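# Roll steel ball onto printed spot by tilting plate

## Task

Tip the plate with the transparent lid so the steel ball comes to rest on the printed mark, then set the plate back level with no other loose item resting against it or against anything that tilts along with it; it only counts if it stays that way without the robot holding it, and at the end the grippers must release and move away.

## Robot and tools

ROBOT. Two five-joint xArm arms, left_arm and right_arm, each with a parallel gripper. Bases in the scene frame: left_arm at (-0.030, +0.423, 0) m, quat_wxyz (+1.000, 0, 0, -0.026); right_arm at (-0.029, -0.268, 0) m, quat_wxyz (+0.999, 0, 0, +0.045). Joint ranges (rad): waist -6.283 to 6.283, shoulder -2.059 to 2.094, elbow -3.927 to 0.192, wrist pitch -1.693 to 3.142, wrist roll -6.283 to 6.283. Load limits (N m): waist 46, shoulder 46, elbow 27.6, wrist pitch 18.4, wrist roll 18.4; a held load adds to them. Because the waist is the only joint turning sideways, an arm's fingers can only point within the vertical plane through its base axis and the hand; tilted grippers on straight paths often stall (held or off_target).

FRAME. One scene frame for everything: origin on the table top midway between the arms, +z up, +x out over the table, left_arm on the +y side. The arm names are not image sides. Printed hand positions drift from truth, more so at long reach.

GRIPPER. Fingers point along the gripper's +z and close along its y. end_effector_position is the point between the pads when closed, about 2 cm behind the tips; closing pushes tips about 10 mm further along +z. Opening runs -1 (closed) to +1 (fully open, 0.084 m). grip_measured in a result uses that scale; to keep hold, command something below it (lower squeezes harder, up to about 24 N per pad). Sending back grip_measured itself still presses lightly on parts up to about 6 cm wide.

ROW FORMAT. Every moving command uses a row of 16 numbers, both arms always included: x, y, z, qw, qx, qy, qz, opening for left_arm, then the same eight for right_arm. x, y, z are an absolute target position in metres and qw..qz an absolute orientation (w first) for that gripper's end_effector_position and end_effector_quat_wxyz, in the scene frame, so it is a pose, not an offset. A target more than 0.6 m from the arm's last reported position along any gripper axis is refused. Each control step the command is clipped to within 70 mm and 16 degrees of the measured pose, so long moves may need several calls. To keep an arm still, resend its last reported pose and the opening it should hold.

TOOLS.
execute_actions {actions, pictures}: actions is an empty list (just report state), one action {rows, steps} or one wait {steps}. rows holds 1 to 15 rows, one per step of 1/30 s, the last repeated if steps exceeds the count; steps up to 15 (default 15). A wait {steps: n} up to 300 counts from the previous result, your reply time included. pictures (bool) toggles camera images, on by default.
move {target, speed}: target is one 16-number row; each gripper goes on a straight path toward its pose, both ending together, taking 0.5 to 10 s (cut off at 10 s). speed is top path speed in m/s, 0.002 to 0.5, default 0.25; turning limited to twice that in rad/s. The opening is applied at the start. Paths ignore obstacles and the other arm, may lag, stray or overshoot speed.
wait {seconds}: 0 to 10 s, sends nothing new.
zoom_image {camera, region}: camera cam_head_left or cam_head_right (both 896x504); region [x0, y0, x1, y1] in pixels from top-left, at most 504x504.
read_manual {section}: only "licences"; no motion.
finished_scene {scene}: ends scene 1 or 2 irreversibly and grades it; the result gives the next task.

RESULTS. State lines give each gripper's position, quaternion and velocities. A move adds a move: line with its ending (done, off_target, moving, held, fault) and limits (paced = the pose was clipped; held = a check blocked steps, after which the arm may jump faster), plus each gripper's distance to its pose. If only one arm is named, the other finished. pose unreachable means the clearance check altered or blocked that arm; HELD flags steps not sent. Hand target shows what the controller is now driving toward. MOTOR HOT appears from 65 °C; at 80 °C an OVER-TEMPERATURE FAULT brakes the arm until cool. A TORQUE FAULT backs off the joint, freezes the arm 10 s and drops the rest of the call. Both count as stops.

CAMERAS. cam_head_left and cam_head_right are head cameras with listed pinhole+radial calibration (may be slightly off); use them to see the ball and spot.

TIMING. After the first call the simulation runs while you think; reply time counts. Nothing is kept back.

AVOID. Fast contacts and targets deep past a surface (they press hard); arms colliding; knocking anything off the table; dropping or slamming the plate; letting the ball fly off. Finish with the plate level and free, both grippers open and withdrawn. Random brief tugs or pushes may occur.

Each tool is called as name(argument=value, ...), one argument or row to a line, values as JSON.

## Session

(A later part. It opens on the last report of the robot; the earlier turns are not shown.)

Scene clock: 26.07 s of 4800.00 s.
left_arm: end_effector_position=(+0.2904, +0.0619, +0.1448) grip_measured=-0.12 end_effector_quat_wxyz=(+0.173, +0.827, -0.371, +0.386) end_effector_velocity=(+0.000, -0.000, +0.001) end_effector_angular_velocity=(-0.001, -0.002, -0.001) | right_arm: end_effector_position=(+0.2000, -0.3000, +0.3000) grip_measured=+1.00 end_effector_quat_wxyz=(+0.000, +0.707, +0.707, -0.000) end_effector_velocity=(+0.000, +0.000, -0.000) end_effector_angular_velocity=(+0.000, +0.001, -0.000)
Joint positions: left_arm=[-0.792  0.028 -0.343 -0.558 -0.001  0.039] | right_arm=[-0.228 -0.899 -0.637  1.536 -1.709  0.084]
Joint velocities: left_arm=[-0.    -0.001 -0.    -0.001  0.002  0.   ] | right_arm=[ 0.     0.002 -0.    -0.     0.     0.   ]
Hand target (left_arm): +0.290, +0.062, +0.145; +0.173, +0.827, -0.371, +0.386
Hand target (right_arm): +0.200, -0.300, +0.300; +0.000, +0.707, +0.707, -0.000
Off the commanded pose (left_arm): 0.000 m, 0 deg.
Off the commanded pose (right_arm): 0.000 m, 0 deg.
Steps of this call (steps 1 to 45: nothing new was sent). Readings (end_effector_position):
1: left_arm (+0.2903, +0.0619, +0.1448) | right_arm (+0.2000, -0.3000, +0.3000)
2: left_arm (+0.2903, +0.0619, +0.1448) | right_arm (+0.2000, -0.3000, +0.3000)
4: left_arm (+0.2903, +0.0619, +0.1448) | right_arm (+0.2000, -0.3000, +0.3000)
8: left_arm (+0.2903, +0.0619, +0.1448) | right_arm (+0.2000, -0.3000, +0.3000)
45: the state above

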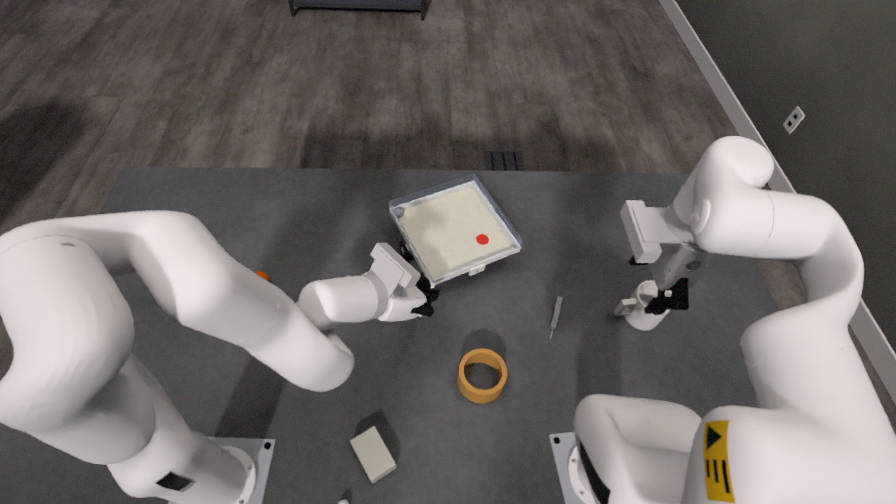

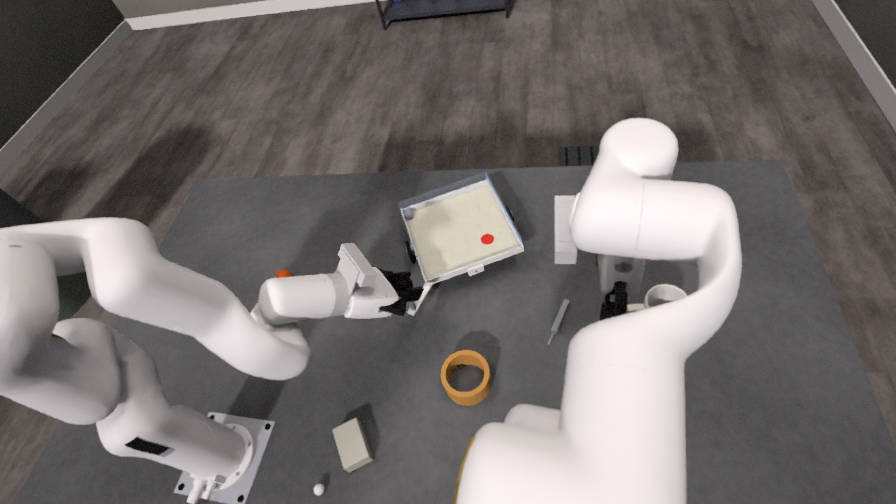

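execute_actions(
  actions=[
    {"rows":[[0.2899,0.0607,0.1448,0.173,0.827,-0.371,0.386,-0.3,0.2,-0.3,0.3,0,0.7,0.7,0,1]]},
  ],
  pictures=false,
)

execute_actions(
  actions=[
    {"steps":20},
  ],
)

execute_actions(
  actions=[
    {"rows":[[0.2903,0.0618,0.1448,0.173,0.827,-0.371,0.386,-0.3,0.2,-0.3,0.3,0,0.7,0.7,0,1]]},
  ],
  pictures=false,
)

execute_actions(
  actions=[
    {"steps":50},
  ],
)

Scene clock: 30.13 s of 4800.00 s.
left_arm: end_effector_position=(+0.2899, +0.0608, +0.1448) grip_measured=-0.12 end_effector_quat_wxyz=(+0.174, +0.827, -0.371, +0.385) end_effector_velocity=(+0.000, +0.000, -0.000) end_effector_angular_velocity=(+0.001, -0.000, -0.000) | right_arm: end_effector_position=(+0.2000, -0.3000, +0.3000) grip_measured=+1.00 end_effector_quat_wxyz=(+0.000, +0.707, +0.707, -0.000) end_effector_velocity=(+0.000, +0.000, +0.000) end_effector_angular_velocity=(-0.000, -0.000, +0.001)
Joint positions: left_arm=[-0.794  0.03  -0.344 -0.559 -0.002  0.039] | right_arm=[-0.228 -0.899 -0.637  1.536 -1.709  0.084]
Joint velocities: left_arm=[ 0.001  0.001 -0.     0.     0.001  0.   ] | right_arm=[ 0.001  0.    -0.    -0.     0.     0.   ]
Hand target (left_arm): +0.290, +0.061, +0.145; +0.174, +0.827, -0.371, +0.385
Hand target (right_arm): +0.200, -0.300, +0.300; +0.000, +0.707, +0.707, -0.000
Off the commanded pose (left_arm): 0.000 m, 0 deg.
Off the commanded pose (right_arm): 0.000 m, 0 deg.
Steps of this call (steps 1 to 90: nothing new was sent; then 0.57 s passed at rest; steps 91 to 105: all 15 steps of this action). Readings (end_effector_position):
91: left_arm (+0.2904, +0.0618, +0.1448) | right_arm (+0.2000, -0.3000, +0.3000)
92: left_arm (+0.2903, +0.0617, +0.1448) | right_arm (+0.2000, -0.3000, +0.3000)
94: left_arm (+0.2901, +0.0613, +0.1448) | right_arm (+0.2000, -0.3000, +0.3000)
98: left_arm (+0.2899, +0.0608, +0.1448) | right_arm (+0.2000, -0.3000, +0.3000)
105: the state above

Scene clock: 30.80 s of 4800.00 s.
left_arm: end_effector_position=(+0.2899, +0.0607, +0.1448) grip_measured=-0.12 end_effector_quat_wxyz=(+0.174, +0.827, -0.371, +0.386) end_effector_velocity=(+0.000, -0.000, -0.000) end_effector_angular_velocity=(-0.000, +0.000, +0.000) | right_arm: end_effector_position=(+0.2000, -0.3000, +0.3000) grip_measured=+1.00 end_effector_quat_wxyz=(+0.000, +0.707, +0.707, -0.000) end_effector_velocity=(+0.000, +0.000, +0.000) end_effector_angular_velocity=(-0.000, -0.001, -0.001)
Joint positions: left_arm=[-0.794  0.03  -0.345 -0.559 -0.002  0.039] | right_arm=[-0.228 -0.899 -0.637  1.536 -1.709  0.084]
Joint velocities: left_arm=[-0.     0.001 -0.    -0.    -0.    -0.   ] | right_arm=[ 0.    -0.001 -0.    -0.     0.001 -0.   ]
Hand target (left_arm): +0.290, +0.061, +0.145; +0.174, +0.827, -0.371, +0.385
Hand target (right_arm): +0.200, -0.300, +0.300; +0.000, +0.707, +0.707, -0.000
Off the commanded pose (left_arm): 0.000 m, 0 deg.
Off the commanded pose (right_arm): 0.000 m, 0 deg.
Steps of this call (steps 1 to 20: nothing new was sent). Readings (end_effector_position):
1: left_arm (+0.2899, +0.0608, +0.1448) | right_arm (+0.2000, -0.3000, +0.3000)
2: left_arm (+0.2899, +0.0608, +0.1448) | right_arm (+0.2000, -0.3000, +0.3000)
4: left_arm (+0.2899, +0.0608, +0.1448) | right_arm (+0.2000, -0.3000, +0.3000)
8: left_arm (+0.2899, +0.0608, +0.1448) | right_arm (+0.2000, -0.3000, +0.3000)
20: the state above

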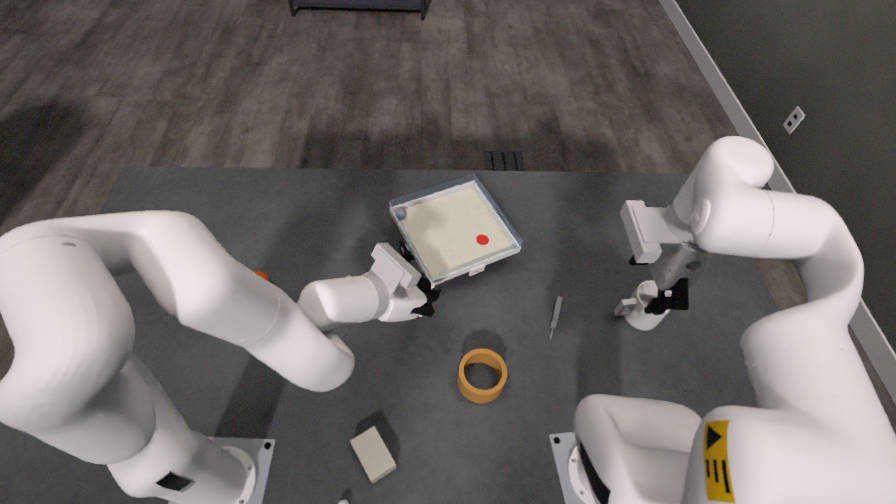

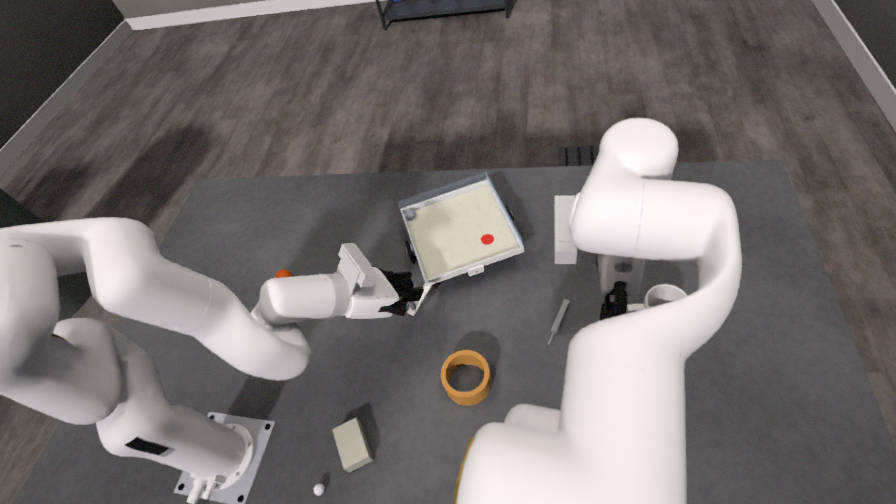

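Scene clock: 31.30 s of 4800.00 s.
left_arm: end_effector_position=(+0.2903, +0.0614, +0.1452) grip_measured=-0.12 end_effector_quat_wxyz=(+0.174, +0.826, -0.371, +0.386) end_effector_velocity=(-0.000, +0.000, -0.000) end_effector_angular_velocity=(+0.001, -0.001, -0.001) | right_arm: end_effector_position=(+0.2000, -0.3000, +0.3000) grip_measured=+1.00 end_effector_quat_wxyz=(+0.000, +0.707, +0.707, -0.000) end_effector_velocity=(-0.000, +0.000, -0.000) end_effector_angular_velocity=(+0.000, +0.001, -0.000)
Joint positions: left_arm=[-0.793  0.028 -0.343 -0.559 -0.     0.039] | right_arm=[-0.228 -0.899 -0.637  1.536 -1.709  0.084]
Joint velocities: left_arm=[-0.001 -0.     0.001 -0.001  0.001  0.   ] | right_arm=[ 0.     0.     0.001 -0.     0.001  0.   ]
Hand target (left_arm): +0.290, +0.062, +0.145; +0.173, +0.827, -0.371, +0.386
Hand target (right_arm): +0.200, -0.300, +0.300; +0.000, +0.707, +0.707, -0.000
Off the commanded pose (left_arm): 0.001 m, 0 deg.
Off the commanded pose (right_arm): 0.000 m, 0 deg.
Steps of this call (steps 1 to 15: all 15 steps of this action). Readings (end_effector_position):
1: left_arm (+0.2900, +0.0607, +0.1448) | right_arm (+0.2000, -0.3000, +0.3000)
2: left_arm (+0.2900, +0.0608, +0.1448) | right_arm (+0.2000, -0.3000, +0.3000)
4: left_arm (+0.2901, +0.0610, +0.1449) | right_arm (+0.2000, -0.3000, +0.3000)
8: left_arm (+0.2902, +0.0612, +0.1451) | right_arm (+0.2000, -0.3000, +0.3000)
15: the state above

Scene clock: 32.97 s of 4800.00 s.
left_arm: end_effector_position=(+0.2903, +0.0618, +0.1448) grip_measured=-0.12 end_effector_quat_wxyz=(+0.173, +0.827, -0.371, +0.386) end_effector_velocity=(-0.000, -0.000, -0.000) end_effector_angular_velocity=(+0.001, -0.000, -0.001) | right_arm: end_effector_position=(+0.2000, -0.3000, +0.3000) grip_measured=+1.00 end_effector_quat_wxyz=(+0.000, +0.707, +0.707, -0.000) end_effector_velocity=(-0.000, +0.000, -0.000) end_effector_angular_velocity=(+0.000, +0.001, +0.001)
Joint positions: left_arm=[-0.792  0.028 -0.343 -0.559 -0.     0.039] | right_arm=[-0.228 -0.899 -0.637  1.536 -1.709  0.084]
Joint velocities: left_arm=[-0.     0.     0.     0.     0.001 -0.   ] | right_arm=[ 0.001  0.001  0.     0.     0.    -0.   ]
Hand target (left_arm): +0.290, +0.062, +0.145; +0.173, +0.827, -0.371, +0.386
Hand target (right_arm): +0.200, -0.300, +0.300; +0.000, +0.707, +0.707, -0.000
Off the commanded pose (left_arm): 0.000 m, 0 deg.
Off the commanded pose (right_arm): 0.000 m, 0 deg.
Steps of this call (steps 1 to 50: nothing new was sent). Readings (end_effector_position):
1: left_arm (+0.2903, +0.0614, +0.1452) | right_arm (+0.2000, -0.3000, +0.3000)
2: left_arm (+0.2904, +0.0614, +0.1452) | right_arm (+0.2000, -0.3000, +0.3000)
4: left_arm (+0.2904, +0.0615, +0.1452) | right_arm (+0.2000, -0.3000, +0.3000)
8: left_arm (+0.2904, +0.0616, +0.1451) | right_arm (+0.2000, -0.3000, +0.3000)
50: the state above

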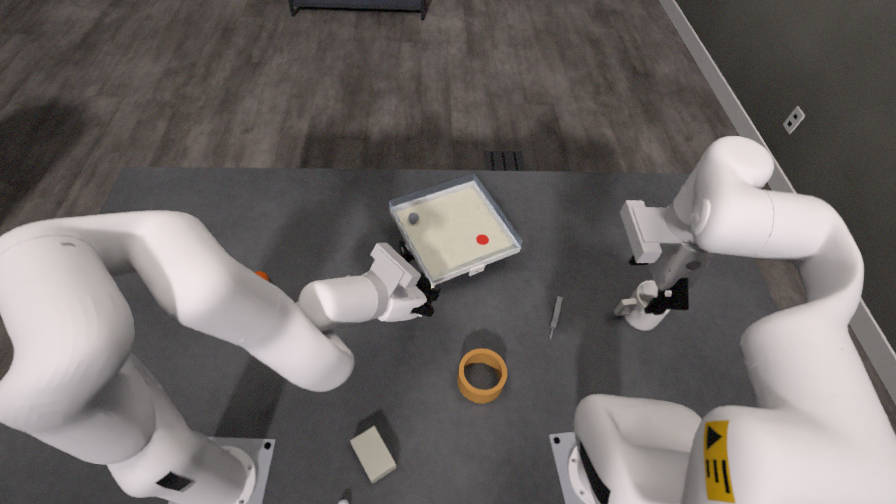

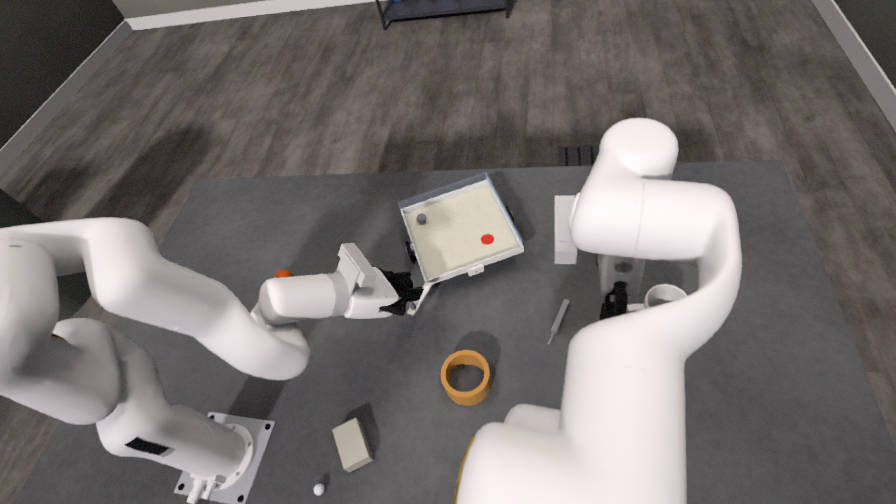

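execute_actions(
  actions=[
    {"rows":[[0.2898,0.0601,0.1451,0.173,0.827,-0.371,0.386,-0.3,0.2,-0.3,0.3,0,0.7,0.7,0,1]]},
  ],
)

execute_actions(
  actions=[
    {"steps":12},
  ],
  pictures=false,
)

execute_actions(
  actions=[
    {"rows":[[0.2905,0.062,0.1451,0.173,0.827,-0.371,0.386,-0.3,0.2,-0.3,0.3,0,0.7,0.7,0,1]]},
  ],
  pictures=false,
)

execute_actions(
  actions=[
    {"steps":70},
  ],
)

Scene clock: 35.80 s of 4800.00 s.
left_arm: end_effector_position=(+0.2899, +0.0606, +0.1447) grip_measured=-0.12 end_effector_quat_wxyz=(+0.174, +0.827, -0.371, +0.385) end_effector_velocity=(+0.000, -0.002, +0.002) end_effector_angular_velocity=(-0.004, -0.004, -0.003) | right_arm: end_effector_position=(+0.2000, -0.3000, +0.3000) grip_measured=+1.00 end_effector_quat_wxyz=(+0.000, +0.707, +0.707, -0.000) end_effector_velocity=(+0.000, +0.000, -0.000) end_effector_angular_velocity=(+0.000, +0.000, -0.000)
Joint positions: left_arm=[-0.795  0.029 -0.345 -0.557 -0.002  0.039] | right_arm=[-0.228 -0.899 -0.637  1.536 -1.709  0.084]
Joint velocities: left_arm=[-0.003  0.    -0.004 -0.001  0.    -0.001] | right_arm=[ 0.     0.001 -0.     0.     0.    -0.   ]
Hand target (left_arm): +0.290, +0.060, +0.145; +0.174, +0.827, -0.371, +0.385
Hand target (right_arm): +0.200, -0.300, +0.300; +0.000, +0.707, +0.707, -0.000
Off the commanded pose (left_arm): 0.001 m, 0 deg.
Off the commanded pose (right_arm): 0.000 m, 0 deg.
Steps of this call (steps 1 to 70: nothing new was sent; steps 71 to 85: all 15 steps of this action). Readings (end_effector_position):
71: left_arm (+0.2903, +0.0618, +0.1448) | right_arm (+0.2000, -0.3000, +0.3000)
72: left_arm (+0.2903, +0.0616, +0.1448) | right_arm (+0.2000, -0.3000, +0.3000)
74: left_arm (+0.2902, +0.0614, +0.1448) | right_arm (+0.2000, -0.3000, +0.3000)
78: left_arm (+0.2899, +0.0611, +0.1445) | right_arm (+0.2000, -0.3000, +0.3000)
85: the state above

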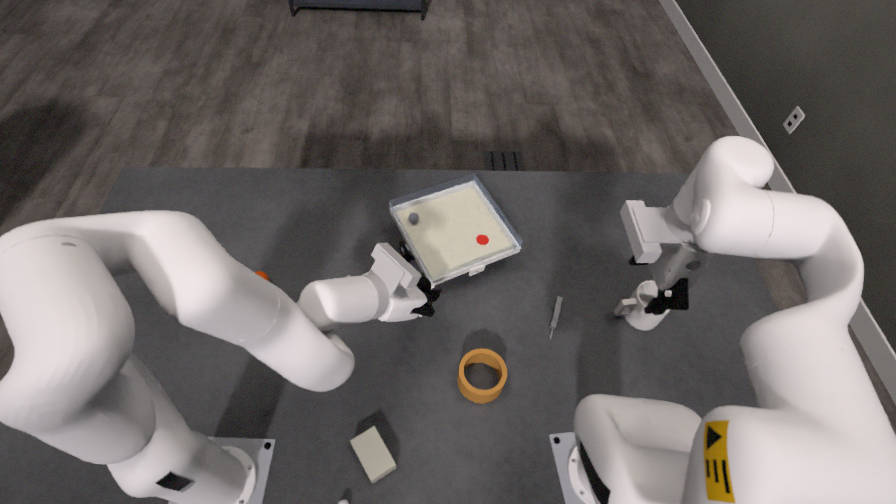

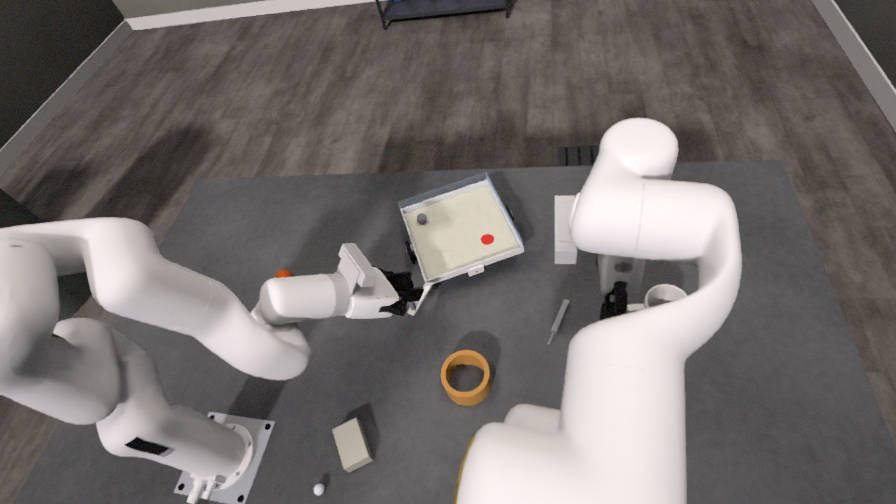

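Scene clock: 36.20 s of 4800.00 s.
left_arm: end_effector_position=(+0.2899, +0.0602, +0.1451) grip_measured=-0.12 end_effector_quat_wxyz=(+0.174, +0.827, -0.371, +0.385) end_effector_velocity=(-0.000, -0.000, -0.000) end_effector_angular_velocity=(+0.000, +0.001, +0.000) | right_arm: end_effector_position=(+0.2000, -0.3000, +0.3000) grip_measured=+1.00 end_effector_quat_wxyz=(+0.000, +0.707, +0.707, -0.000) end_effector_velocity=(+0.000, +0.000, +0.000) end_effector_angular_velocity=(-0.000, -0.000, +0.000)
Joint positions: left_arm=[-0.795  0.03  -0.346 -0.557 -0.002  0.039] | right_arm=[-0.228 -0.899 -0.637  1.536 -1.709  0.084]
Joint velocities: left_arm=[-0.     0.    -0.     0.001 -0.001 -0.   ] | right_arm=[ 0.     0.001 -0.001 -0.     0.     0.   ]
Hand target (left_arm): +0.290, +0.060, +0.145; +0.174, +0.827, -0.371, +0.385
Hand target (right_arm): +0.200, -0.300, +0.300; +0.000, +0.707, +0.707, -0.000
Off the commanded pose (left_arm): 0.000 m, 0 deg.
Off the commanded pose (right_arm): 0.000 m, 0 deg.
Steps of this call (steps 1 to 12: nothing new was sent). Readings (end_effector_position):
1: left_arm (+0.2899, +0.0605, +0.1448) | right_arm (+0.2000, -0.3000, +0.3000)
2: left_arm (+0.2899, +0.0604, +0.1449) | right_arm (+0.2000, -0.3000, +0.3000)
4: left_arm (+0.2899, +0.0603, +0.1450) | right_arm (+0.2000, -0.3000, +0.3000)
8: left_arm (+0.2899, +0.0603, +0.1451) | right_arm (+0.2000, -0.3000, +0.3000)
12: the state above

Scene clock: 36.70 s of 4800.00 s.
left_arm: end_effector_position=(+0.2905, +0.0615, +0.1455) grip_measured=-0.12 end_effector_quat_wxyz=(+0.173, +0.826, -0.371, +0.386) end_effector_velocity=(-0.000, +0.002, -0.002) end_effector_angular_velocity=(+0.004, +0.005, +0.003) | right_arm: end_effector_position=(+0.2000, -0.3000, +0.3000) grip_measured=+1.00 end_effector_quat_wxyz=(+0.000, +0.707, +0.707, -0.000) end_effector_velocity=(+0.000, -0.000, +0.000) end_effector_angular_velocity=(+0.000, +0.000, -0.001)
Joint positions: left_arm=[-0.792  0.027 -0.343 -0.558 -0.     0.039] | right_arm=[-0.228 -0.899 -0.637  1.536 -1.709  0.084]
Joint velocities: left_arm=[ 0.003  0.001  0.004  0.001 -0.001 -0.   ] | right_arm=[-0.001  0.001 -0.001  0.    -0.     0.   ]
Hand target (left_arm): +0.291, +0.062, +0.145; +0.173, +0.827, -0.371, +0.386
Hand target (right_arm): +0.200, -0.300, +0.300; +0.000, +0.707, +0.707, -0.000
Off the commanded pose (left_arm): 0.001 m, 0 deg.
Off the commanded pose (right_arm): 0.000 m, 0 deg.
Steps of this call (steps 1 to 15: all 15 steps of this action). Readings (end_effector_position):
1: left_arm (+0.2899, +0.0603, +0.1451) | right_arm (+0.2000, -0.3000, +0.3000)
2: left_arm (+0.2900, +0.0604, +0.1451) | right_arm (+0.2000, -0.3000, +0.3000)
4: left_arm (+0.2902, +0.0607, +0.1453) | right_arm (+0.2000, -0.3000, +0.3000)
8: left_arm (+0.2905, +0.0610, +0.1457) | right_arm (+0.2000, -0.3000, +0.3000)
15: the state above

Scene clock: 39.03 s of 4800.00 s.
left_arm: end_effector_position=(+0.2905, +0.0620, +0.1451) grip_measured=-0.12 end_effector_quat_wxyz=(+0.173, +0.827, -0.371, +0.386) end_effector_velocity=(+0.000, +0.000, -0.000) end_effector_angular_velocity=(+0.000, +0.000, +0.000) | right_arm: end_effector_position=(+0.2000, -0.3000, +0.3000) grip_measured=+1.00 end_effector_quat_wxyz=(+0.000, +0.707, +0.707, -0.000) end_effector_velocity=(-0.000, +0.000, +0.000) end_effector_angular_velocity=(-0.000, -0.001, +0.002)
Joint positions: left_arm=[-0.792  0.027 -0.342 -0.558  0.     0.039] | right_arm=[-0.228 -0.899 -0.637  1.536 -1.709  0.084]
Joint velocities: left_arm=[ 0. -0. -0.  0.  0. -0.] | right_arm=[ 0.001 -0.002 -0.     0.    -0.001 -0.   ]
Hand target (left_arm): +0.291, +0.062, +0.145; +0.173, +0.827, -0.371, +0.386
Hand target (right_arm): +0.200, -0.300, +0.300; +0.000, +0.707, +0.707, -0.000
Off the commanded pose (left_arm): 0.000 m, 0 deg.
Off the commanded pose (right_arm): 0.000 m, 0 deg.
Steps of this call (steps 1 to 70: nothing new was sent). Readings (end_effector_position):
1: left_arm (+0.2905, +0.0616, +0.1454) | right_arm (+0.2000, -0.3000, +0.3000)
2: left_arm (+0.2905, +0.0616, +0.1454) | right_arm (+0.2000, -0.3000, +0.3000)
4: left_arm (+0.2905, +0.0617, +0.1453) | right_arm (+0.2000, -0.3000, +0.3000)
8: left_arm (+0.2905, +0.0618, +0.1452) | right_arm (+0.2000, -0.3000, +0.3000)
70: the state above

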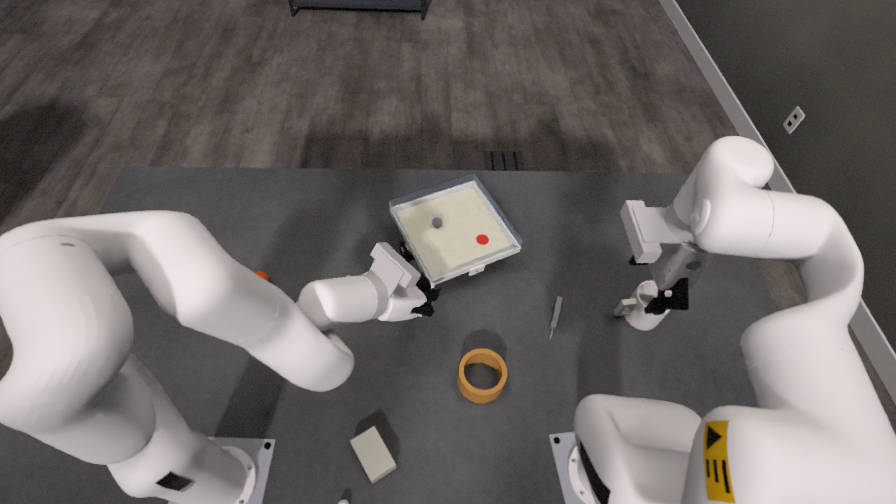

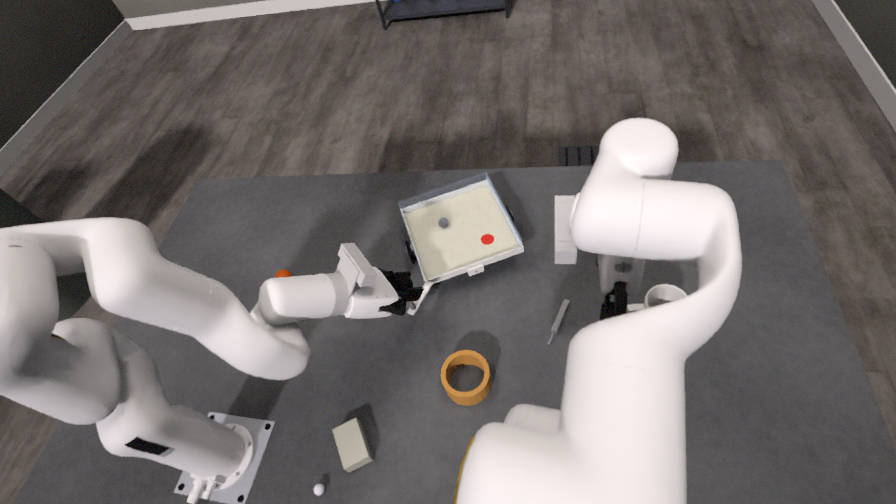

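execute_actions(
  actions=[
    {"rows":[[0.2897,0.0601,0.1449,0.173,0.827,-0.371,0.386,-0.3,0.2,-0.3,0.3,0,0.7,0.7,0,1]]},
  ],
  pictures=false,
)

execute_actions(
  actions=[
    {"steps":19},
  ],
  pictures=false,
)

execute_actions(
  actions=[
    {"rows":[[0.2904,0.062,0.1449,0.173,0.827,-0.371,0.386,-0.3,0.2,-0.3,0.3,0,0.7,0.7,0,1]]},
  ],
  pictures=false,
)

execute_actions(
  actions=[
    {"steps":70},
  ],
)

Scene clock: 42.03 s of 4800.00 s.
left_arm: end_effector_position=(+0.2898, +0.0607, +0.1444) grip_measured=-0.12 end_effector_quat_wxyz=(+0.174, +0.827, -0.371, +0.385) end_effector_velocity=(+0.001, -0.002, +0.002) end_effector_angular_velocity=(-0.004, -0.004, -0.003) | right_arm: end_effector_position=(+0.2000, -0.3000, +0.3000) grip_measured=+1.00 end_effector_quat_wxyz=(+0.000, +0.707, +0.707, -0.000) end_effector_velocity=(+0.000, +0.000, +0.000) end_effector_angular_velocity=(-0.000, -0.000, -0.000)
Joint positions: left_arm=[-0.795  0.03  -0.345 -0.558 -0.002  0.039] | right_arm=[-0.228 -0.899 -0.637  1.536 -1.709  0.084]
Joint velocities: left_arm=[-0.002 -0.    -0.005 -0.001  0.     0.   ] | right_arm=[ 0.001  0.    -0.    -0.     0.001  0.   ]
Hand target (left_arm): +0.290, +0.060, +0.145; +0.174, +0.827, -0.372, +0.385
Hand target (right_arm): +0.200, -0.300, +0.300; +0.000, +0.707, +0.707, -0.000
Off the commanded pose (left_arm): 0.001 m, 0 deg.
Off the commanded pose (right_arm): 0.000 m, 0 deg.
Steps of this call (steps 1 to 75: nothing new was sent; steps 76 to 90: all 15 steps of this action). Readings (end_effector_position):
76: left_arm (+0.2905, +0.0620, +0.1451) | right_arm (+0.2000, -0.3000, +0.3000)
77: left_arm (+0.2904, +0.0618, +0.1451) | right_arm (+0.2000, -0.3000, +0.3000)
79: left_arm (+0.2902, +0.0615, +0.1448) | right_arm (+0.2000, -0.3000, +0.3000)
83: left_arm (+0.2899, +0.0612, +0.1444) | right_arm (+0.2000, -0.3000, +0.3000)
90: the state above

Scene clock: 42.67 s of 4800.00 s.
left_arm: end_effector_position=(+0.2898, +0.0602, +0.1449) grip_measured=-0.12 end_effector_quat_wxyz=(+0.174, +0.827, -0.371, +0.385) end_effector_velocity=(-0.000, -0.000, +0.000) end_effector_angular_velocity=(-0.001, -0.000, -0.000) | right_arm: end_effector_position=(+0.2000, -0.3000, +0.3000) grip_measured=+1.00 end_effector_quat_wxyz=(+0.000, +0.707, +0.707, -0.000) end_effector_velocity=(-0.000, -0.000, +0.000) end_effector_angular_velocity=(-0.000, -0.001, +0.000)
Joint positions: left_arm=[-0.795  0.03  -0.346 -0.558 -0.002  0.039] | right_arm=[-0.228 -0.899 -0.637  1.536 -1.709  0.084]
Joint velocities: left_arm=[-0. -0. -0. -0. -0.  0.] | right_arm=[-0.    -0.001 -0.     0.    -0.     0.   ]
Hand target (left_arm): +0.290, +0.060, +0.145; +0.174, +0.827, -0.372, +0.385
Hand target (right_arm): +0.200, -0.300, +0.300; +0.000, +0.707, +0.707, -0.000
Off the commanded pose (left_arm): 0.000 m, 0 deg.
Off the commanded pose (right_arm): 0.000 m, 0 deg.
Steps of this call (steps 1 to 19: nothing new was sent). Readings (end_effector_position):
1: left_arm (+0.2898, +0.0606, +0.1445) | right_arm (+0.2000, -0.3000, +0.3000)
2: left_arm (+0.2898, +0.0606, +0.1446) | right_arm (+0.2000, -0.3000, +0.3000)
4: left_arm (+0.2898, +0.0605, +0.1447) | right_arm (+0.2000, -0.3000, +0.3000)
8: left_arm (+0.2898, +0.0603, +0.1448) | right_arm (+0.2000, -0.3000, +0.3000)
19: the state above

Scene clock: 43.17 s of 4800.00 s.
left_arm: end_effector_position=(+0.2904, +0.0615, +0.1453) grip_measured=-0.12 end_effector_quat_wxyz=(+0.173, +0.826, -0.371, +0.386) end_effector_velocity=(+0.000, +0.003, -0.003) end_effector_angular_velocity=(+0.005, +0.005, +0.004) | right_arm: end_effector_position=(+0.2000, -0.3000, +0.3000) grip_measured=+1.00 end_effector_quat_wxyz=(+0.000, +0.707, +0.707, -0.000) end_effector_velocity=(+0.000, -0.000, +0.001) end_effector_angular_velocity=(-0.000, -0.002, -0.001)
Joint positions: left_arm=[-0.793  0.028 -0.343 -0.559 -0.     0.039] | right_arm=[-0.228 -0.899 -0.637  1.536 -1.709  0.084]
Joint velocities: left_arm=[ 0.004  0.001  0.004  0.001 -0.     0.   ] | right_arm=[-0.001 -0.001 -0.001 -0.     0.    -0.   ]
Hand target (left_arm): +0.290, +0.062, +0.145; +0.173, +0.827, -0.371, +0.386
Hand target (right_arm): +0.200, -0.300, +0.300; +0.000, +0.707, +0.707, -0.000
Off the commanded pose (left_arm): 0.001 m, 0 deg.
Off the commanded pose (right_arm): 0.000 m, 0 deg.
Steps of this call (steps 1 to 15: all 15 steps of this action). Readings (end_effector_position):
1: left_arm (+0.2898, +0.0602, +0.1449) | right_arm (+0.2000, -0.3000, +0.3000)
2: left_arm (+0.2899, +0.0604, +0.1449) | right_arm (+0.2000, -0.3000, +0.3000)
4: left_arm (+0.2900, +0.0607, +0.1451) | right_arm (+0.2000, -0.3000, +0.3000)
8: left_arm (+0.2903, +0.0610, +0.1455) | right_arm (+0.2000, -0.3000, +0.3000)
15: the state above

Scene clock: 45.50 s of 4800.00 s.
left_arm: end_effector_position=(+0.2904, +0.0620, +0.1449) grip_measured=-0.12 end_effector_quat_wxyz=(+0.173, +0.827, -0.371, +0.386) end_effector_velocity=(-0.001, -0.001, -0.000) end_effector_angular_velocity=(-0.000, +0.000, -0.002) | right_arm: end_effector_position=(+0.2000, -0.3000, +0.3000) grip_measured=+1.00 end_effector_quat_wxyz=(+0.000, +0.707, +0.707, -0.000) end_effector_velocity=(+0.000, +0.000, +0.000) end_effector_angular_velocity=(-0.000, -0.000, +0.001)
Joint positions: left_arm=[-0.792  0.028 -0.342 -0.559  0.     0.039] | right_arm=[-0.228 -0.899 -0.637  1.536 -1.709  0.084]
Joint velocities: left_arm=[-0.002  0.     0.    -0.    -0.     0.   ] | right_arm=[ 0.001  0.    -0.    -0.    -0.     0.   ]
Hand target (left_arm): +0.290, +0.062, +0.145; +0.173, +0.827, -0.371, +0.386
Hand target (right_arm): +0.200, -0.300, +0.300; +0.000, +0.707, +0.707, -0.000
Off the commanded pose (left_arm): 0.000 m, 0 deg.
Off the commanded pose (right_arm): 0.000 m, 0 deg.
Steps of this call (steps 1 to 70: nothing new was sent). Readings (end_effector_position):
1: left_arm (+0.2904, +0.0616, +0.1452) | right_arm (+0.2000, -0.3000, +0.3000)
2: left_arm (+0.2904, +0.0616, +0.1452) | right_arm (+0.2000, -0.3000, +0.3000)
4: left_arm (+0.2904, +0.0617, +0.1451) | right_arm (+0.2000, -0.3000, +0.3000)
8: left_arm (+0.2904, +0.0618, +0.1450) | right_arm (+0.2000, -0.3000, +0.3000)
70: the state above

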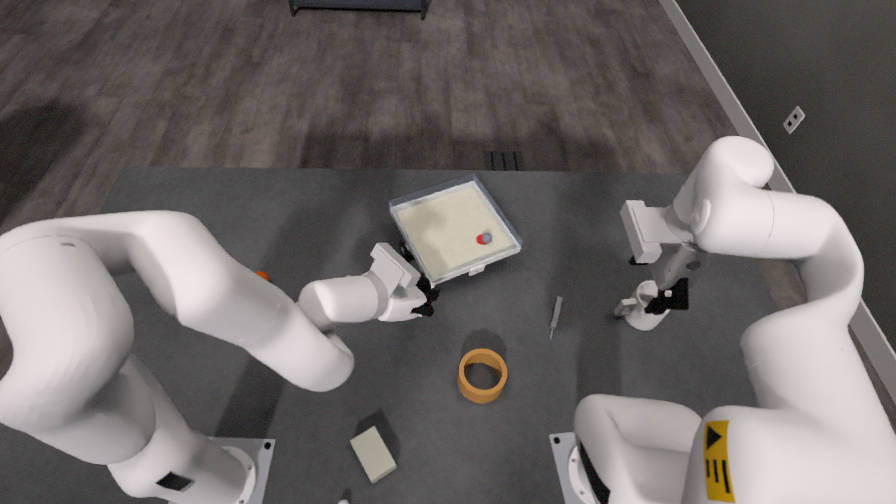

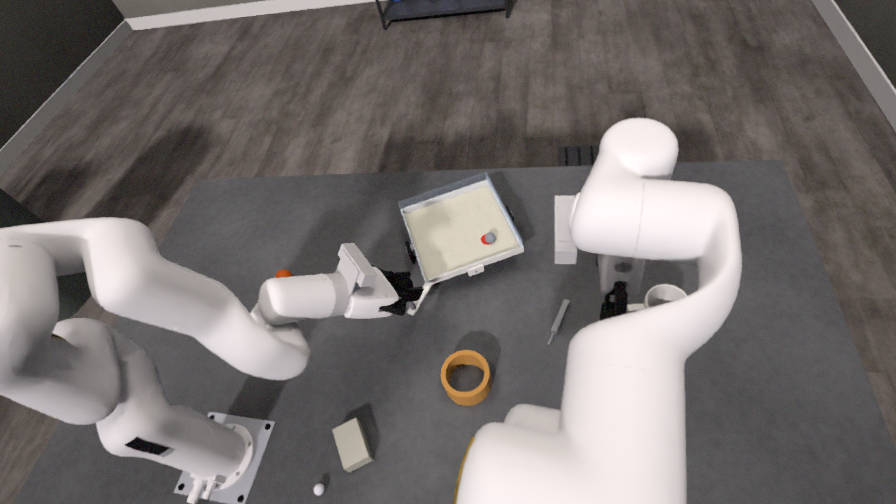

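A small nudge back left.

execute_actions(
  actions=[
    {"rows":[[0.2908,0.063,0.145,0.173,0.827,-0.371,0.386,-0.3,0.2,-0.3,0.3,0,0.7,0.7,0,1]],"steps":10},
  ],
  pictures=false,
)

execute_actions(
  actions=[
    {"rows":[[0.2902,0.0614,0.145,0.173,0.827,-0.371,0.386,-0.3,0.2,-0.3,0.3,0,0.7,0.7,0,1]]},
  ],
  pictures=false,
)

execute_actions(
  actions=[
    {"steps":60},
  ],
)

zoom_image(
  camera="cam_head_left",
  region=[450, 210, 520, 270],
)

Scene clock: 51.03 s of 4800.00 s.
left_arm: end_effector_position=(+0.2907, +0.0628, +0.1450) grip_measured=-0.12 end_effector_quat_wxyz=(+0.173, +0.827, -0.371, +0.386) end_effector_velocity=(+0.000, +0.000, +0.000) end_effector_angular_velocity=(+0.000, -0.001, +0.000) | right_arm: end_effector_position=(+0.2000, -0.3000, +0.3000) grip_measured=+1.00 end_effector_quat_wxyz=(+0.000, +0.707, +0.707, -0.000) end_effector_velocity=(+0.000, +0.000, +0.000) end_effector_angular_velocity=(-0.000, -0.001, +0.001)
Joint positions: left_arm=[-0.79   0.026 -0.341 -0.559  0.001  0.039] | right_arm=[-0.228 -0.899 -0.637  1.536 -1.709  0.084]
Joint velocities: left_arm=[ 0.001 -0.001  0.001  0.     0.001  0.   ] | right_arm=[ 0.001 -0.    -0.    -0.     0.     0.   ]
Hand target (left_arm): +0.291, +0.063, +0.145; +0.173, +0.827, -0.371, +0.386
Hand target (right_arm): +0.200, -0.300, +0.300; +0.000, +0.707, +0.707, -0.000
Off the commanded pose (left_arm): 0.000 m, 0 deg.
Off the commanded pose (right_arm): 0.000 m, 0 deg.
Steps of this call (steps 1 to 90: nothing new was sent; then 2.20 s passed at rest; steps 91 to 100: all 10 steps of this action). Readings (end_effector_position):
91: left_arm (+0.2904, +0.0620, +0.1449) | right_arm (+0.2000, -0.3000, +0.3000)
92: left_arm (+0.2905, +0.0622, +0.1449) | right_arm (+0.2000, -0.3000, +0.3000)
94: left_arm (+0.2906, +0.0624, +0.1450) | right_arm (+0.2000, -0.3000, +0.3000)
98: left_arm (+0.2907, +0.0628, +0.1450) | right_arm (+0.2000, -0.3000, +0.3000)
100: the state above

Scene clock: 51.53 s of 4800.00 s.
left_arm: end_effector_position=(+0.2902, +0.0620, +0.1445) grip_measured=-0.12 end_effector_quat_wxyz=(+0.173, +0.827, -0.371, +0.385) end_effector_velocity=(-0.000, -0.001, +0.000) end_effector_angular_velocity=(-0.001, +0.000, -0.000) | right_arm: end_effector_position=(+0.2000, -0.3000, +0.3000) grip_measured=+1.00 end_effector_quat_wxyz=(+0.000, +0.707, +0.707, -0.000) end_effector_velocity=(+0.000, -0.000, +0.000) end_effector_angular_velocity=(-0.000, -0.001, -0.000)
Joint positions: left_arm=[-0.792  0.028 -0.342 -0.558 -0.001  0.039] | right_arm=[-0.228 -0.899 -0.637  1.536 -1.709  0.084]
Joint velocities: left_arm=[-0.001 -0.    -0.001  0.001 -0.001 -0.   ] | right_arm=[-0. -0. -0. -0.  0. -0.]
Hand target (left_arm): +0.290, +0.061, +0.145; +0.173, +0.827, -0.371, +0.386
Hand target (right_arm): +0.200, -0.300, +0.300; +0.000, +0.707, +0.707, -0.000
Off the commanded pose (left_arm): 0.001 m, 0 deg.
Off the commanded pose (right_arm): 0.000 m, 0 deg.
Steps of this call (steps 1 to 15: all 15 steps of this action). Readings (end_effector_position):
1: left_arm (+0.2907, +0.0628, +0.1450) | right_arm (+0.2000, -0.3000, +0.3000)
2: left_arm (+0.2907, +0.0627, +0.1450) | right_arm (+0.2000, -0.3000, +0.3000)
4: left_arm (+0.2906, +0.0624, +0.1449) | right_arm (+0.2000, -0.3000, +0.3000)
8: left_arm (+0.2903, +0.0622, +0.1446) | right_arm (+0.2000, -0.3000, +0.3000)
15: the state above

Scene clock: 53.53 s of 4800.00 s.
left_arm: end_effector_position=(+0.2902, +0.0614, +0.1450) grip_measured=-0.12 end_effector_quat_wxyz=(+0.173, +0.827, -0.371, +0.386) end_effector_velocity=(+0.000, -0.000, +0.000) end_effector_angular_velocity=(-0.001, +0.000, +0.001) | right_arm: end_effector_position=(+0.2000, -0.3000, +0.3000) grip_measured=+1.00 end_effector_quat_wxyz=(+0.000, +0.707, +0.707, -0.000) end_effector_velocity=(+0.000, +0.000, +0.001) end_effector_angular_velocity=(-0.000, -0.002, +0.001)
Joint positions: left_arm=[-0.793  0.028 -0.343 -0.558 -0.001  0.039] | right_arm=[-0.228 -0.899 -0.637  1.536 -1.709  0.084]
Joint velocities: left_arm=[ 0.    -0.    -0.     0.    -0.001 -0.   ] | right_arm=[ 0.    -0.001 -0.001 -0.    -0.    -0.   ]
Hand target (left_arm): +0.290, +0.061, +0.145; +0.173, +0.827, -0.371, +0.386
Hand target (right_arm): +0.200, -0.300, +0.300; +0.000, +0.707, +0.707, -0.000
Off the commanded pose (left_arm): 0.000 m, 0 deg.
Off the commanded pose (right_arm): 0.000 m, 0 deg.
Steps of this call (steps 1 to 60: nothing new was sent). Readings (end_effector_position):
1: left_arm (+0.2902, +0.0619, +0.1445) | right_arm (+0.2000, -0.3000, +0.3000)
2: left_arm (+0.2902, +0.0619, +0.1445) | right_arm (+0.2000, -0.3000, +0.3000)
4: left_arm (+0.2902, +0.0618, +0.1446) | right_arm (+0.2000, -0.3000, +0.3000)
8: left_arm (+0.2902, +0.0616, +0.1448) | right_arm (+0.2000, -0.3000, +0.3000)
60: the state above

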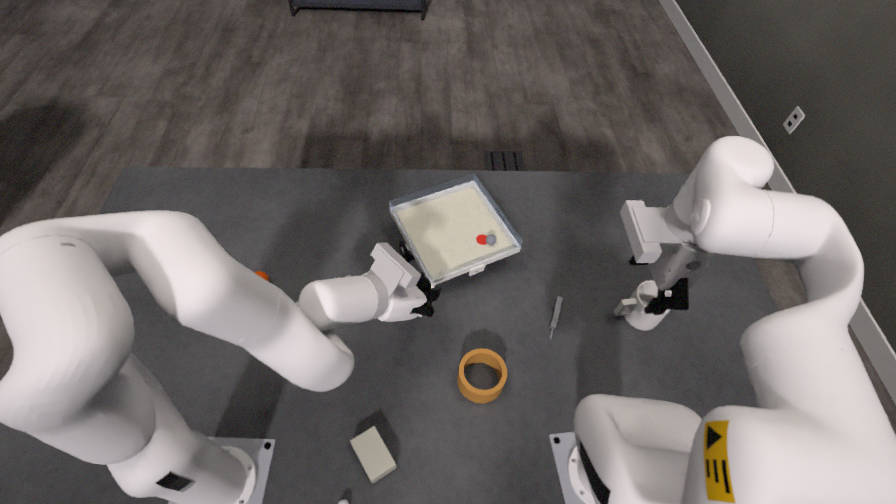

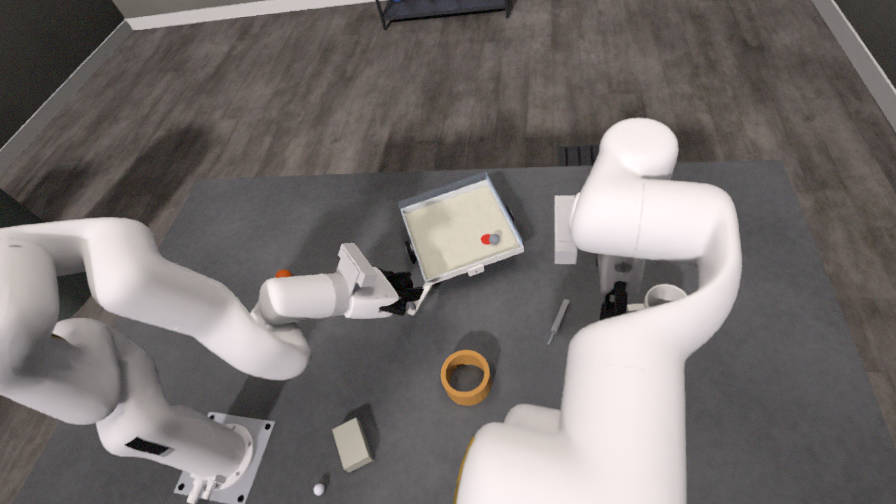

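Region (450, 210, 520, 270) of cam_head_left's 896x504 image, scaled by 7.200, with more detail than that image has; it fills the top 432 rows of this view, and the rest is white.

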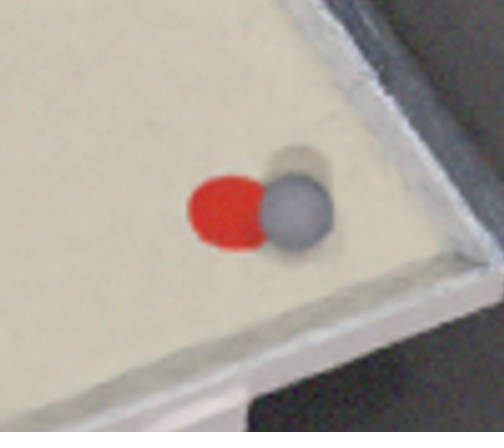

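execute_actions(
  actions=[
    {"rows":[[0.2912,0.0638,0.1453,0.173,0.827,-0.371,0.386,-0.3,0.2,-0.3,0.3,0,0.7,0.7,0,1]]},
  ],
)

execute_actions(
  actions=[
    {"steps":5},
  ],
  pictures=false,
)

execute_actions(
  actions=[
    {"rows":[[0.2905,0.062,0.1452,0.173,0.827,-0.371,0.386,-0.3,0.2,-0.3,0.3,0,0.7,0.7,0,1]]},
  ],
  pictures=false,
)

execute_actions(
  actions=[
    {"steps":70},
  ],
)

Scene clock: 57.00 s of 4800.00 s.
left_arm: end_effector_position=(+0.2911, +0.0634, +0.1456) grip_measured=-0.12 end_effector_quat_wxyz=(+0.172, +0.827, -0.371, +0.387) end_effector_velocity=(+0.000, +0.003, -0.001) end_effector_angular_velocity=(+0.003, +0.002, +0.003) | right_arm: end_effector_position=(+0.2000, -0.3000, +0.3000) grip_measured=+1.00 end_effector_quat_wxyz=(+0.000, +0.707, +0.707, -0.000) end_effector_velocity=(+0.000, +0.000, -0.000) end_effector_angular_velocity=(+0.000, +0.000, +0.001)
Joint positions: left_arm=[-0.789  0.024 -0.34  -0.558  0.002  0.039] | right_arm=[-0.228 -0.899 -0.637  1.536 -1.709  0.084]
Joint velocities: left_arm=[ 0.004 -0.001  0.005  0.     0.001  0.   ] | right_arm=[ 0.001  0.    -0.     0.    -0.    -0.   ]
Hand target (left_arm): +0.291, +0.064, +0.145; +0.172, +0.827, -0.370, +0.386
Hand target (right_arm): +0.200, -0.300, +0.300; +0.000, +0.707, +0.707, -0.000
Off the commanded pose (left_arm): 0.001 m, 0 deg.
Off the commanded pose (right_arm): 0.000 m, 0 deg.
Steps of this call (steps 1 to 89: nothing new was sent; steps 90 to 104: all 15 steps of this action). Readings (end_effector_position):
90: left_arm (+0.2903, +0.0615, +0.1450) | right_arm (+0.2000, -0.3000, +0.3000)
91: left_arm (+0.2903, +0.0617, +0.1451) | right_arm (+0.2000, -0.3000, +0.3000)
93: left_arm (+0.2907, +0.0621, +0.1455) | right_arm (+0.2000, -0.3000, +0.3000)
97: left_arm (+0.2911, +0.0625, +0.1460) | right_arm (+0.2000, -0.3000, +0.3000)
104: the state above

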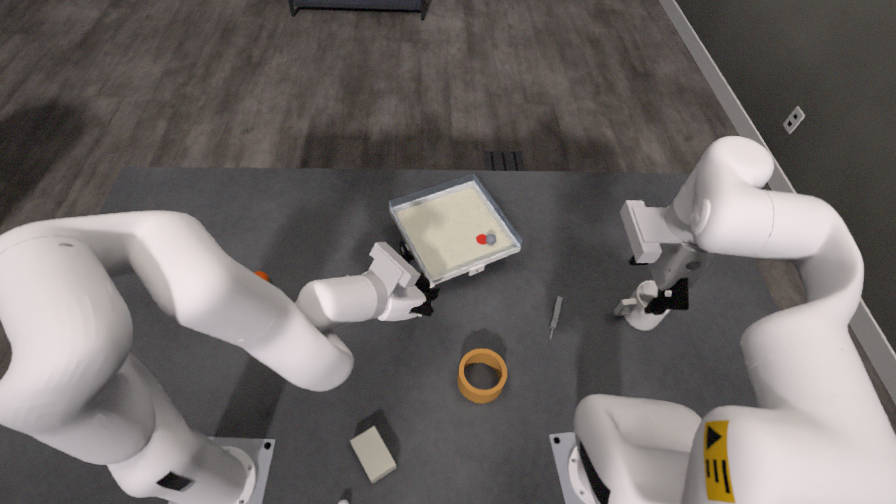

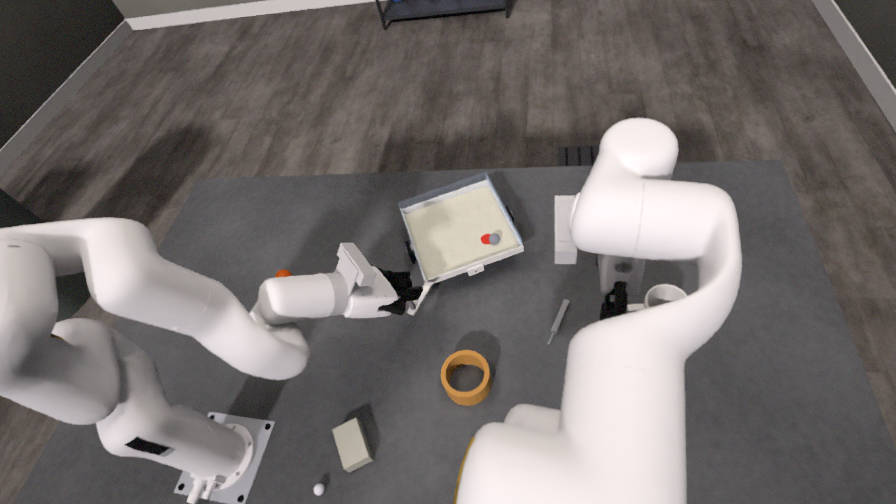

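Scene clock: 57.17 s of 4800.00 s.
left_arm: end_effector_position=(+0.2911, +0.0636, +0.1454) grip_measured=-0.12 end_effector_quat_wxyz=(+0.172, +0.827, -0.371, +0.386) end_effector_velocity=(+0.001, +0.001, -0.001) end_effector_angular_velocity=(+0.002, +0.000, +0.002) | right_arm: end_effector_position=(+0.2000, -0.3000, +0.3000) grip_measured=+1.00 end_effector_quat_wxyz=(+0.000, +0.707, +0.707, -0.000) end_effector_velocity=(-0.000, +0.000, +0.000) end_effector_angular_velocity=(-0.000, -0.000, +0.001)
Joint positions: left_arm=[-0.789  0.024 -0.34  -0.558  0.002  0.039] | right_arm=[-0.228 -0.899 -0.637  1.536 -1.709  0.084]
Joint velocities: left_arm=[0.003 0.    0.001 0.    0.001 0.   ] | right_arm=[ 0.001 -0.001  0.     0.    -0.     0.   ]
Hand target (left_arm): +0.291, +0.064, +0.145; +0.172, +0.827, -0.370, +0.386
Hand target (right_arm): +0.200, -0.300, +0.300; +0.000, +0.707, +0.707, -0.000
Off the commanded pose (left_arm): 0.000 m, 0 deg.
Off the commanded pose (right_arm): 0.000 m, 0 deg.
Steps of this call (steps 1 to 5: nothing new was sent). Readings (end_effector_position):
1: left_arm (+0.2911, +0.0634, +0.1455) | right_arm (+0.2000, -0.3000, +0.3000)
2: left_arm (+0.2911, +0.0635, +0.1455) | right_arm (+0.2000, -0.3000, +0.3000)
4: left_arm (+0.2911, +0.0636, +0.1454) | right_arm (+0.2000, -0.3000, +0.3000)
5: the state above

Scene clock: 57.67 s of 4800.00 s.
left_arm: end_effector_position=(+0.2904, +0.0626, +0.1446) grip_measured=-0.12 end_effector_quat_wxyz=(+0.173, +0.827, -0.371, +0.385) end_effector_velocity=(-0.000, -0.001, +0.001) end_effector_angular_velocity=(-0.001, -0.001, -0.002) | right_arm: end_effector_position=(+0.2000, -0.3000, +0.3000) grip_measured=+1.00 end_effector_quat_wxyz=(+0.000, +0.707, +0.707, -0.000) end_effector_velocity=(-0.000, -0.000, -0.000) end_effector_angular_velocity=(-0.000, -0.000, -0.001)
Joint positions: left_arm=[-0.791  0.027 -0.341 -0.557  0.     0.039] | right_arm=[-0.228 -0.899 -0.637  1.536 -1.709  0.084]
Joint velocities: left_arm=[-0.002 -0.    -0.002  0.    -0.001 -0.   ] | right_arm=[-0.    -0.001  0.001  0.     0.     0.   ]
Hand target (left_arm): +0.291, +0.062, +0.145; +0.173, +0.827, -0.371, +0.386
Hand target (right_arm): +0.200, -0.300, +0.300; +0.000, +0.707, +0.707, -0.000
Off the commanded pose (left_arm): 0.001 m, 0 deg.
Off the commanded pose (right_arm): 0.000 m, 0 deg.
Steps of this call (steps 1 to 15: all 15 steps of this action). Readings (end_effector_position):
1: left_arm (+0.2911, +0.0636, +0.1454) | right_arm (+0.2000, -0.3000, +0.3000)
2: left_arm (+0.2910, +0.0634, +0.1454) | right_arm (+0.2000, -0.3000, +0.3000)
4: left_arm (+0.2909, +0.0631, +0.1452) | right_arm (+0.2000, -0.3000, +0.3000)
8: left_arm (+0.2906, +0.0628, +0.1448) | right_arm (+0.2000, -0.3000, +0.3000)
15: the state above

Scene clock: 60.00 s of 4800.00 s.
left_arm: end_effector_position=(+0.2905, +0.0620, +0.1452) grip_measured=-0.12 end_effector_quat_wxyz=(+0.173, +0.827, -0.371, +0.386) end_effector_velocity=(-0.000, -0.000, +0.000) end_effector_angular_velocity=(-0.001, -0.001, -0.000) | right_arm: end_effector_position=(+0.2000, -0.3000, +0.3000) grip_measured=+1.00 end_effector_quat_wxyz=(+0.000, +0.707, +0.707, -0.000) end_effector_velocity=(+0.000, +0.000, -0.000) end_effector_angular_velocity=(+0.000, +0.001, +0.002)
Joint positions: left_arm=[-0.792  0.027 -0.342 -0.557  0.     0.039] | right_arm=[-0.228 -0.899 -0.637  1.536 -1.709  0.084]
Joint velocities: left_arm=[-0.    -0.     0.    -0.002  0.     0.   ] | right_arm=[ 0.002  0.002 -0.    -0.    -0.     0.   ]
Hand target (left_arm): +0.291, +0.062, +0.145; +0.173, +0.827, -0.371, +0.386
Hand target (right_arm): +0.200, -0.300, +0.300; +0.000, +0.707, +0.707, -0.000
Off the commanded pose (left_arm): 0.000 m, 0 deg.
Off the commanded pose (right_arm): 0.000 m, 0 deg.
Steps of this call (steps 1 to 70: nothing new was sent). Readings (end_effector_position):
1: left_arm (+0.2904, +0.0626, +0.1447) | right_arm (+0.2000, -0.3000, +0.3000)
2: left_arm (+0.2904, +0.0625, +0.1447) | right_arm (+0.2000, -0.3000, +0.3000)
4: left_arm (+0.2905, +0.0624, +0.1448) | right_arm (+0.2000, -0.3000, +0.3000)
8: left_arm (+0.2905, +0.0622, +0.1450) | right_arm (+0.2000, -0.3000, +0.3000)
70: the state above

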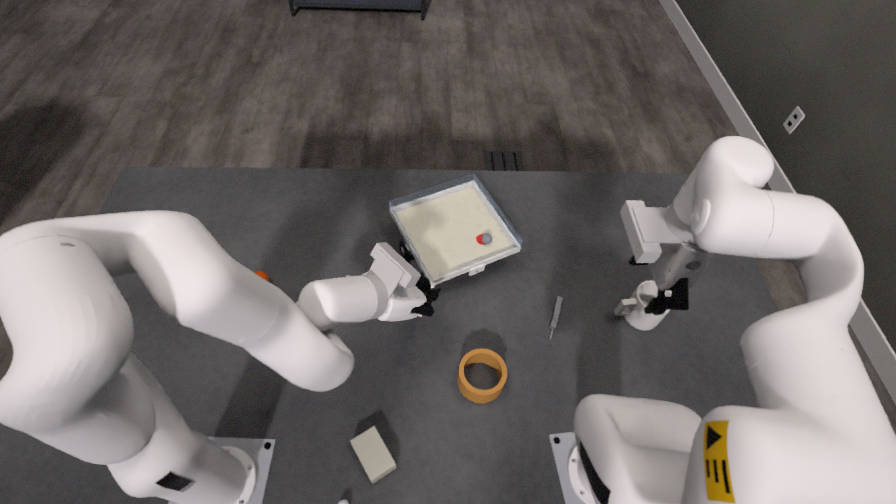

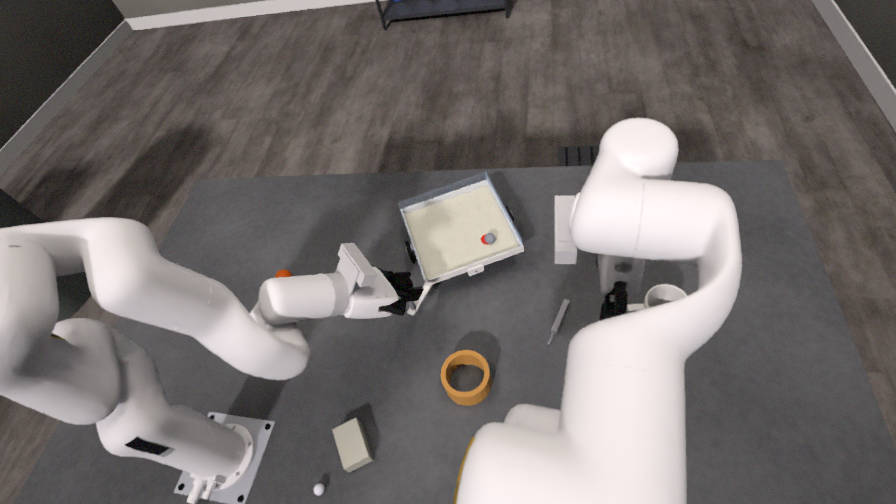

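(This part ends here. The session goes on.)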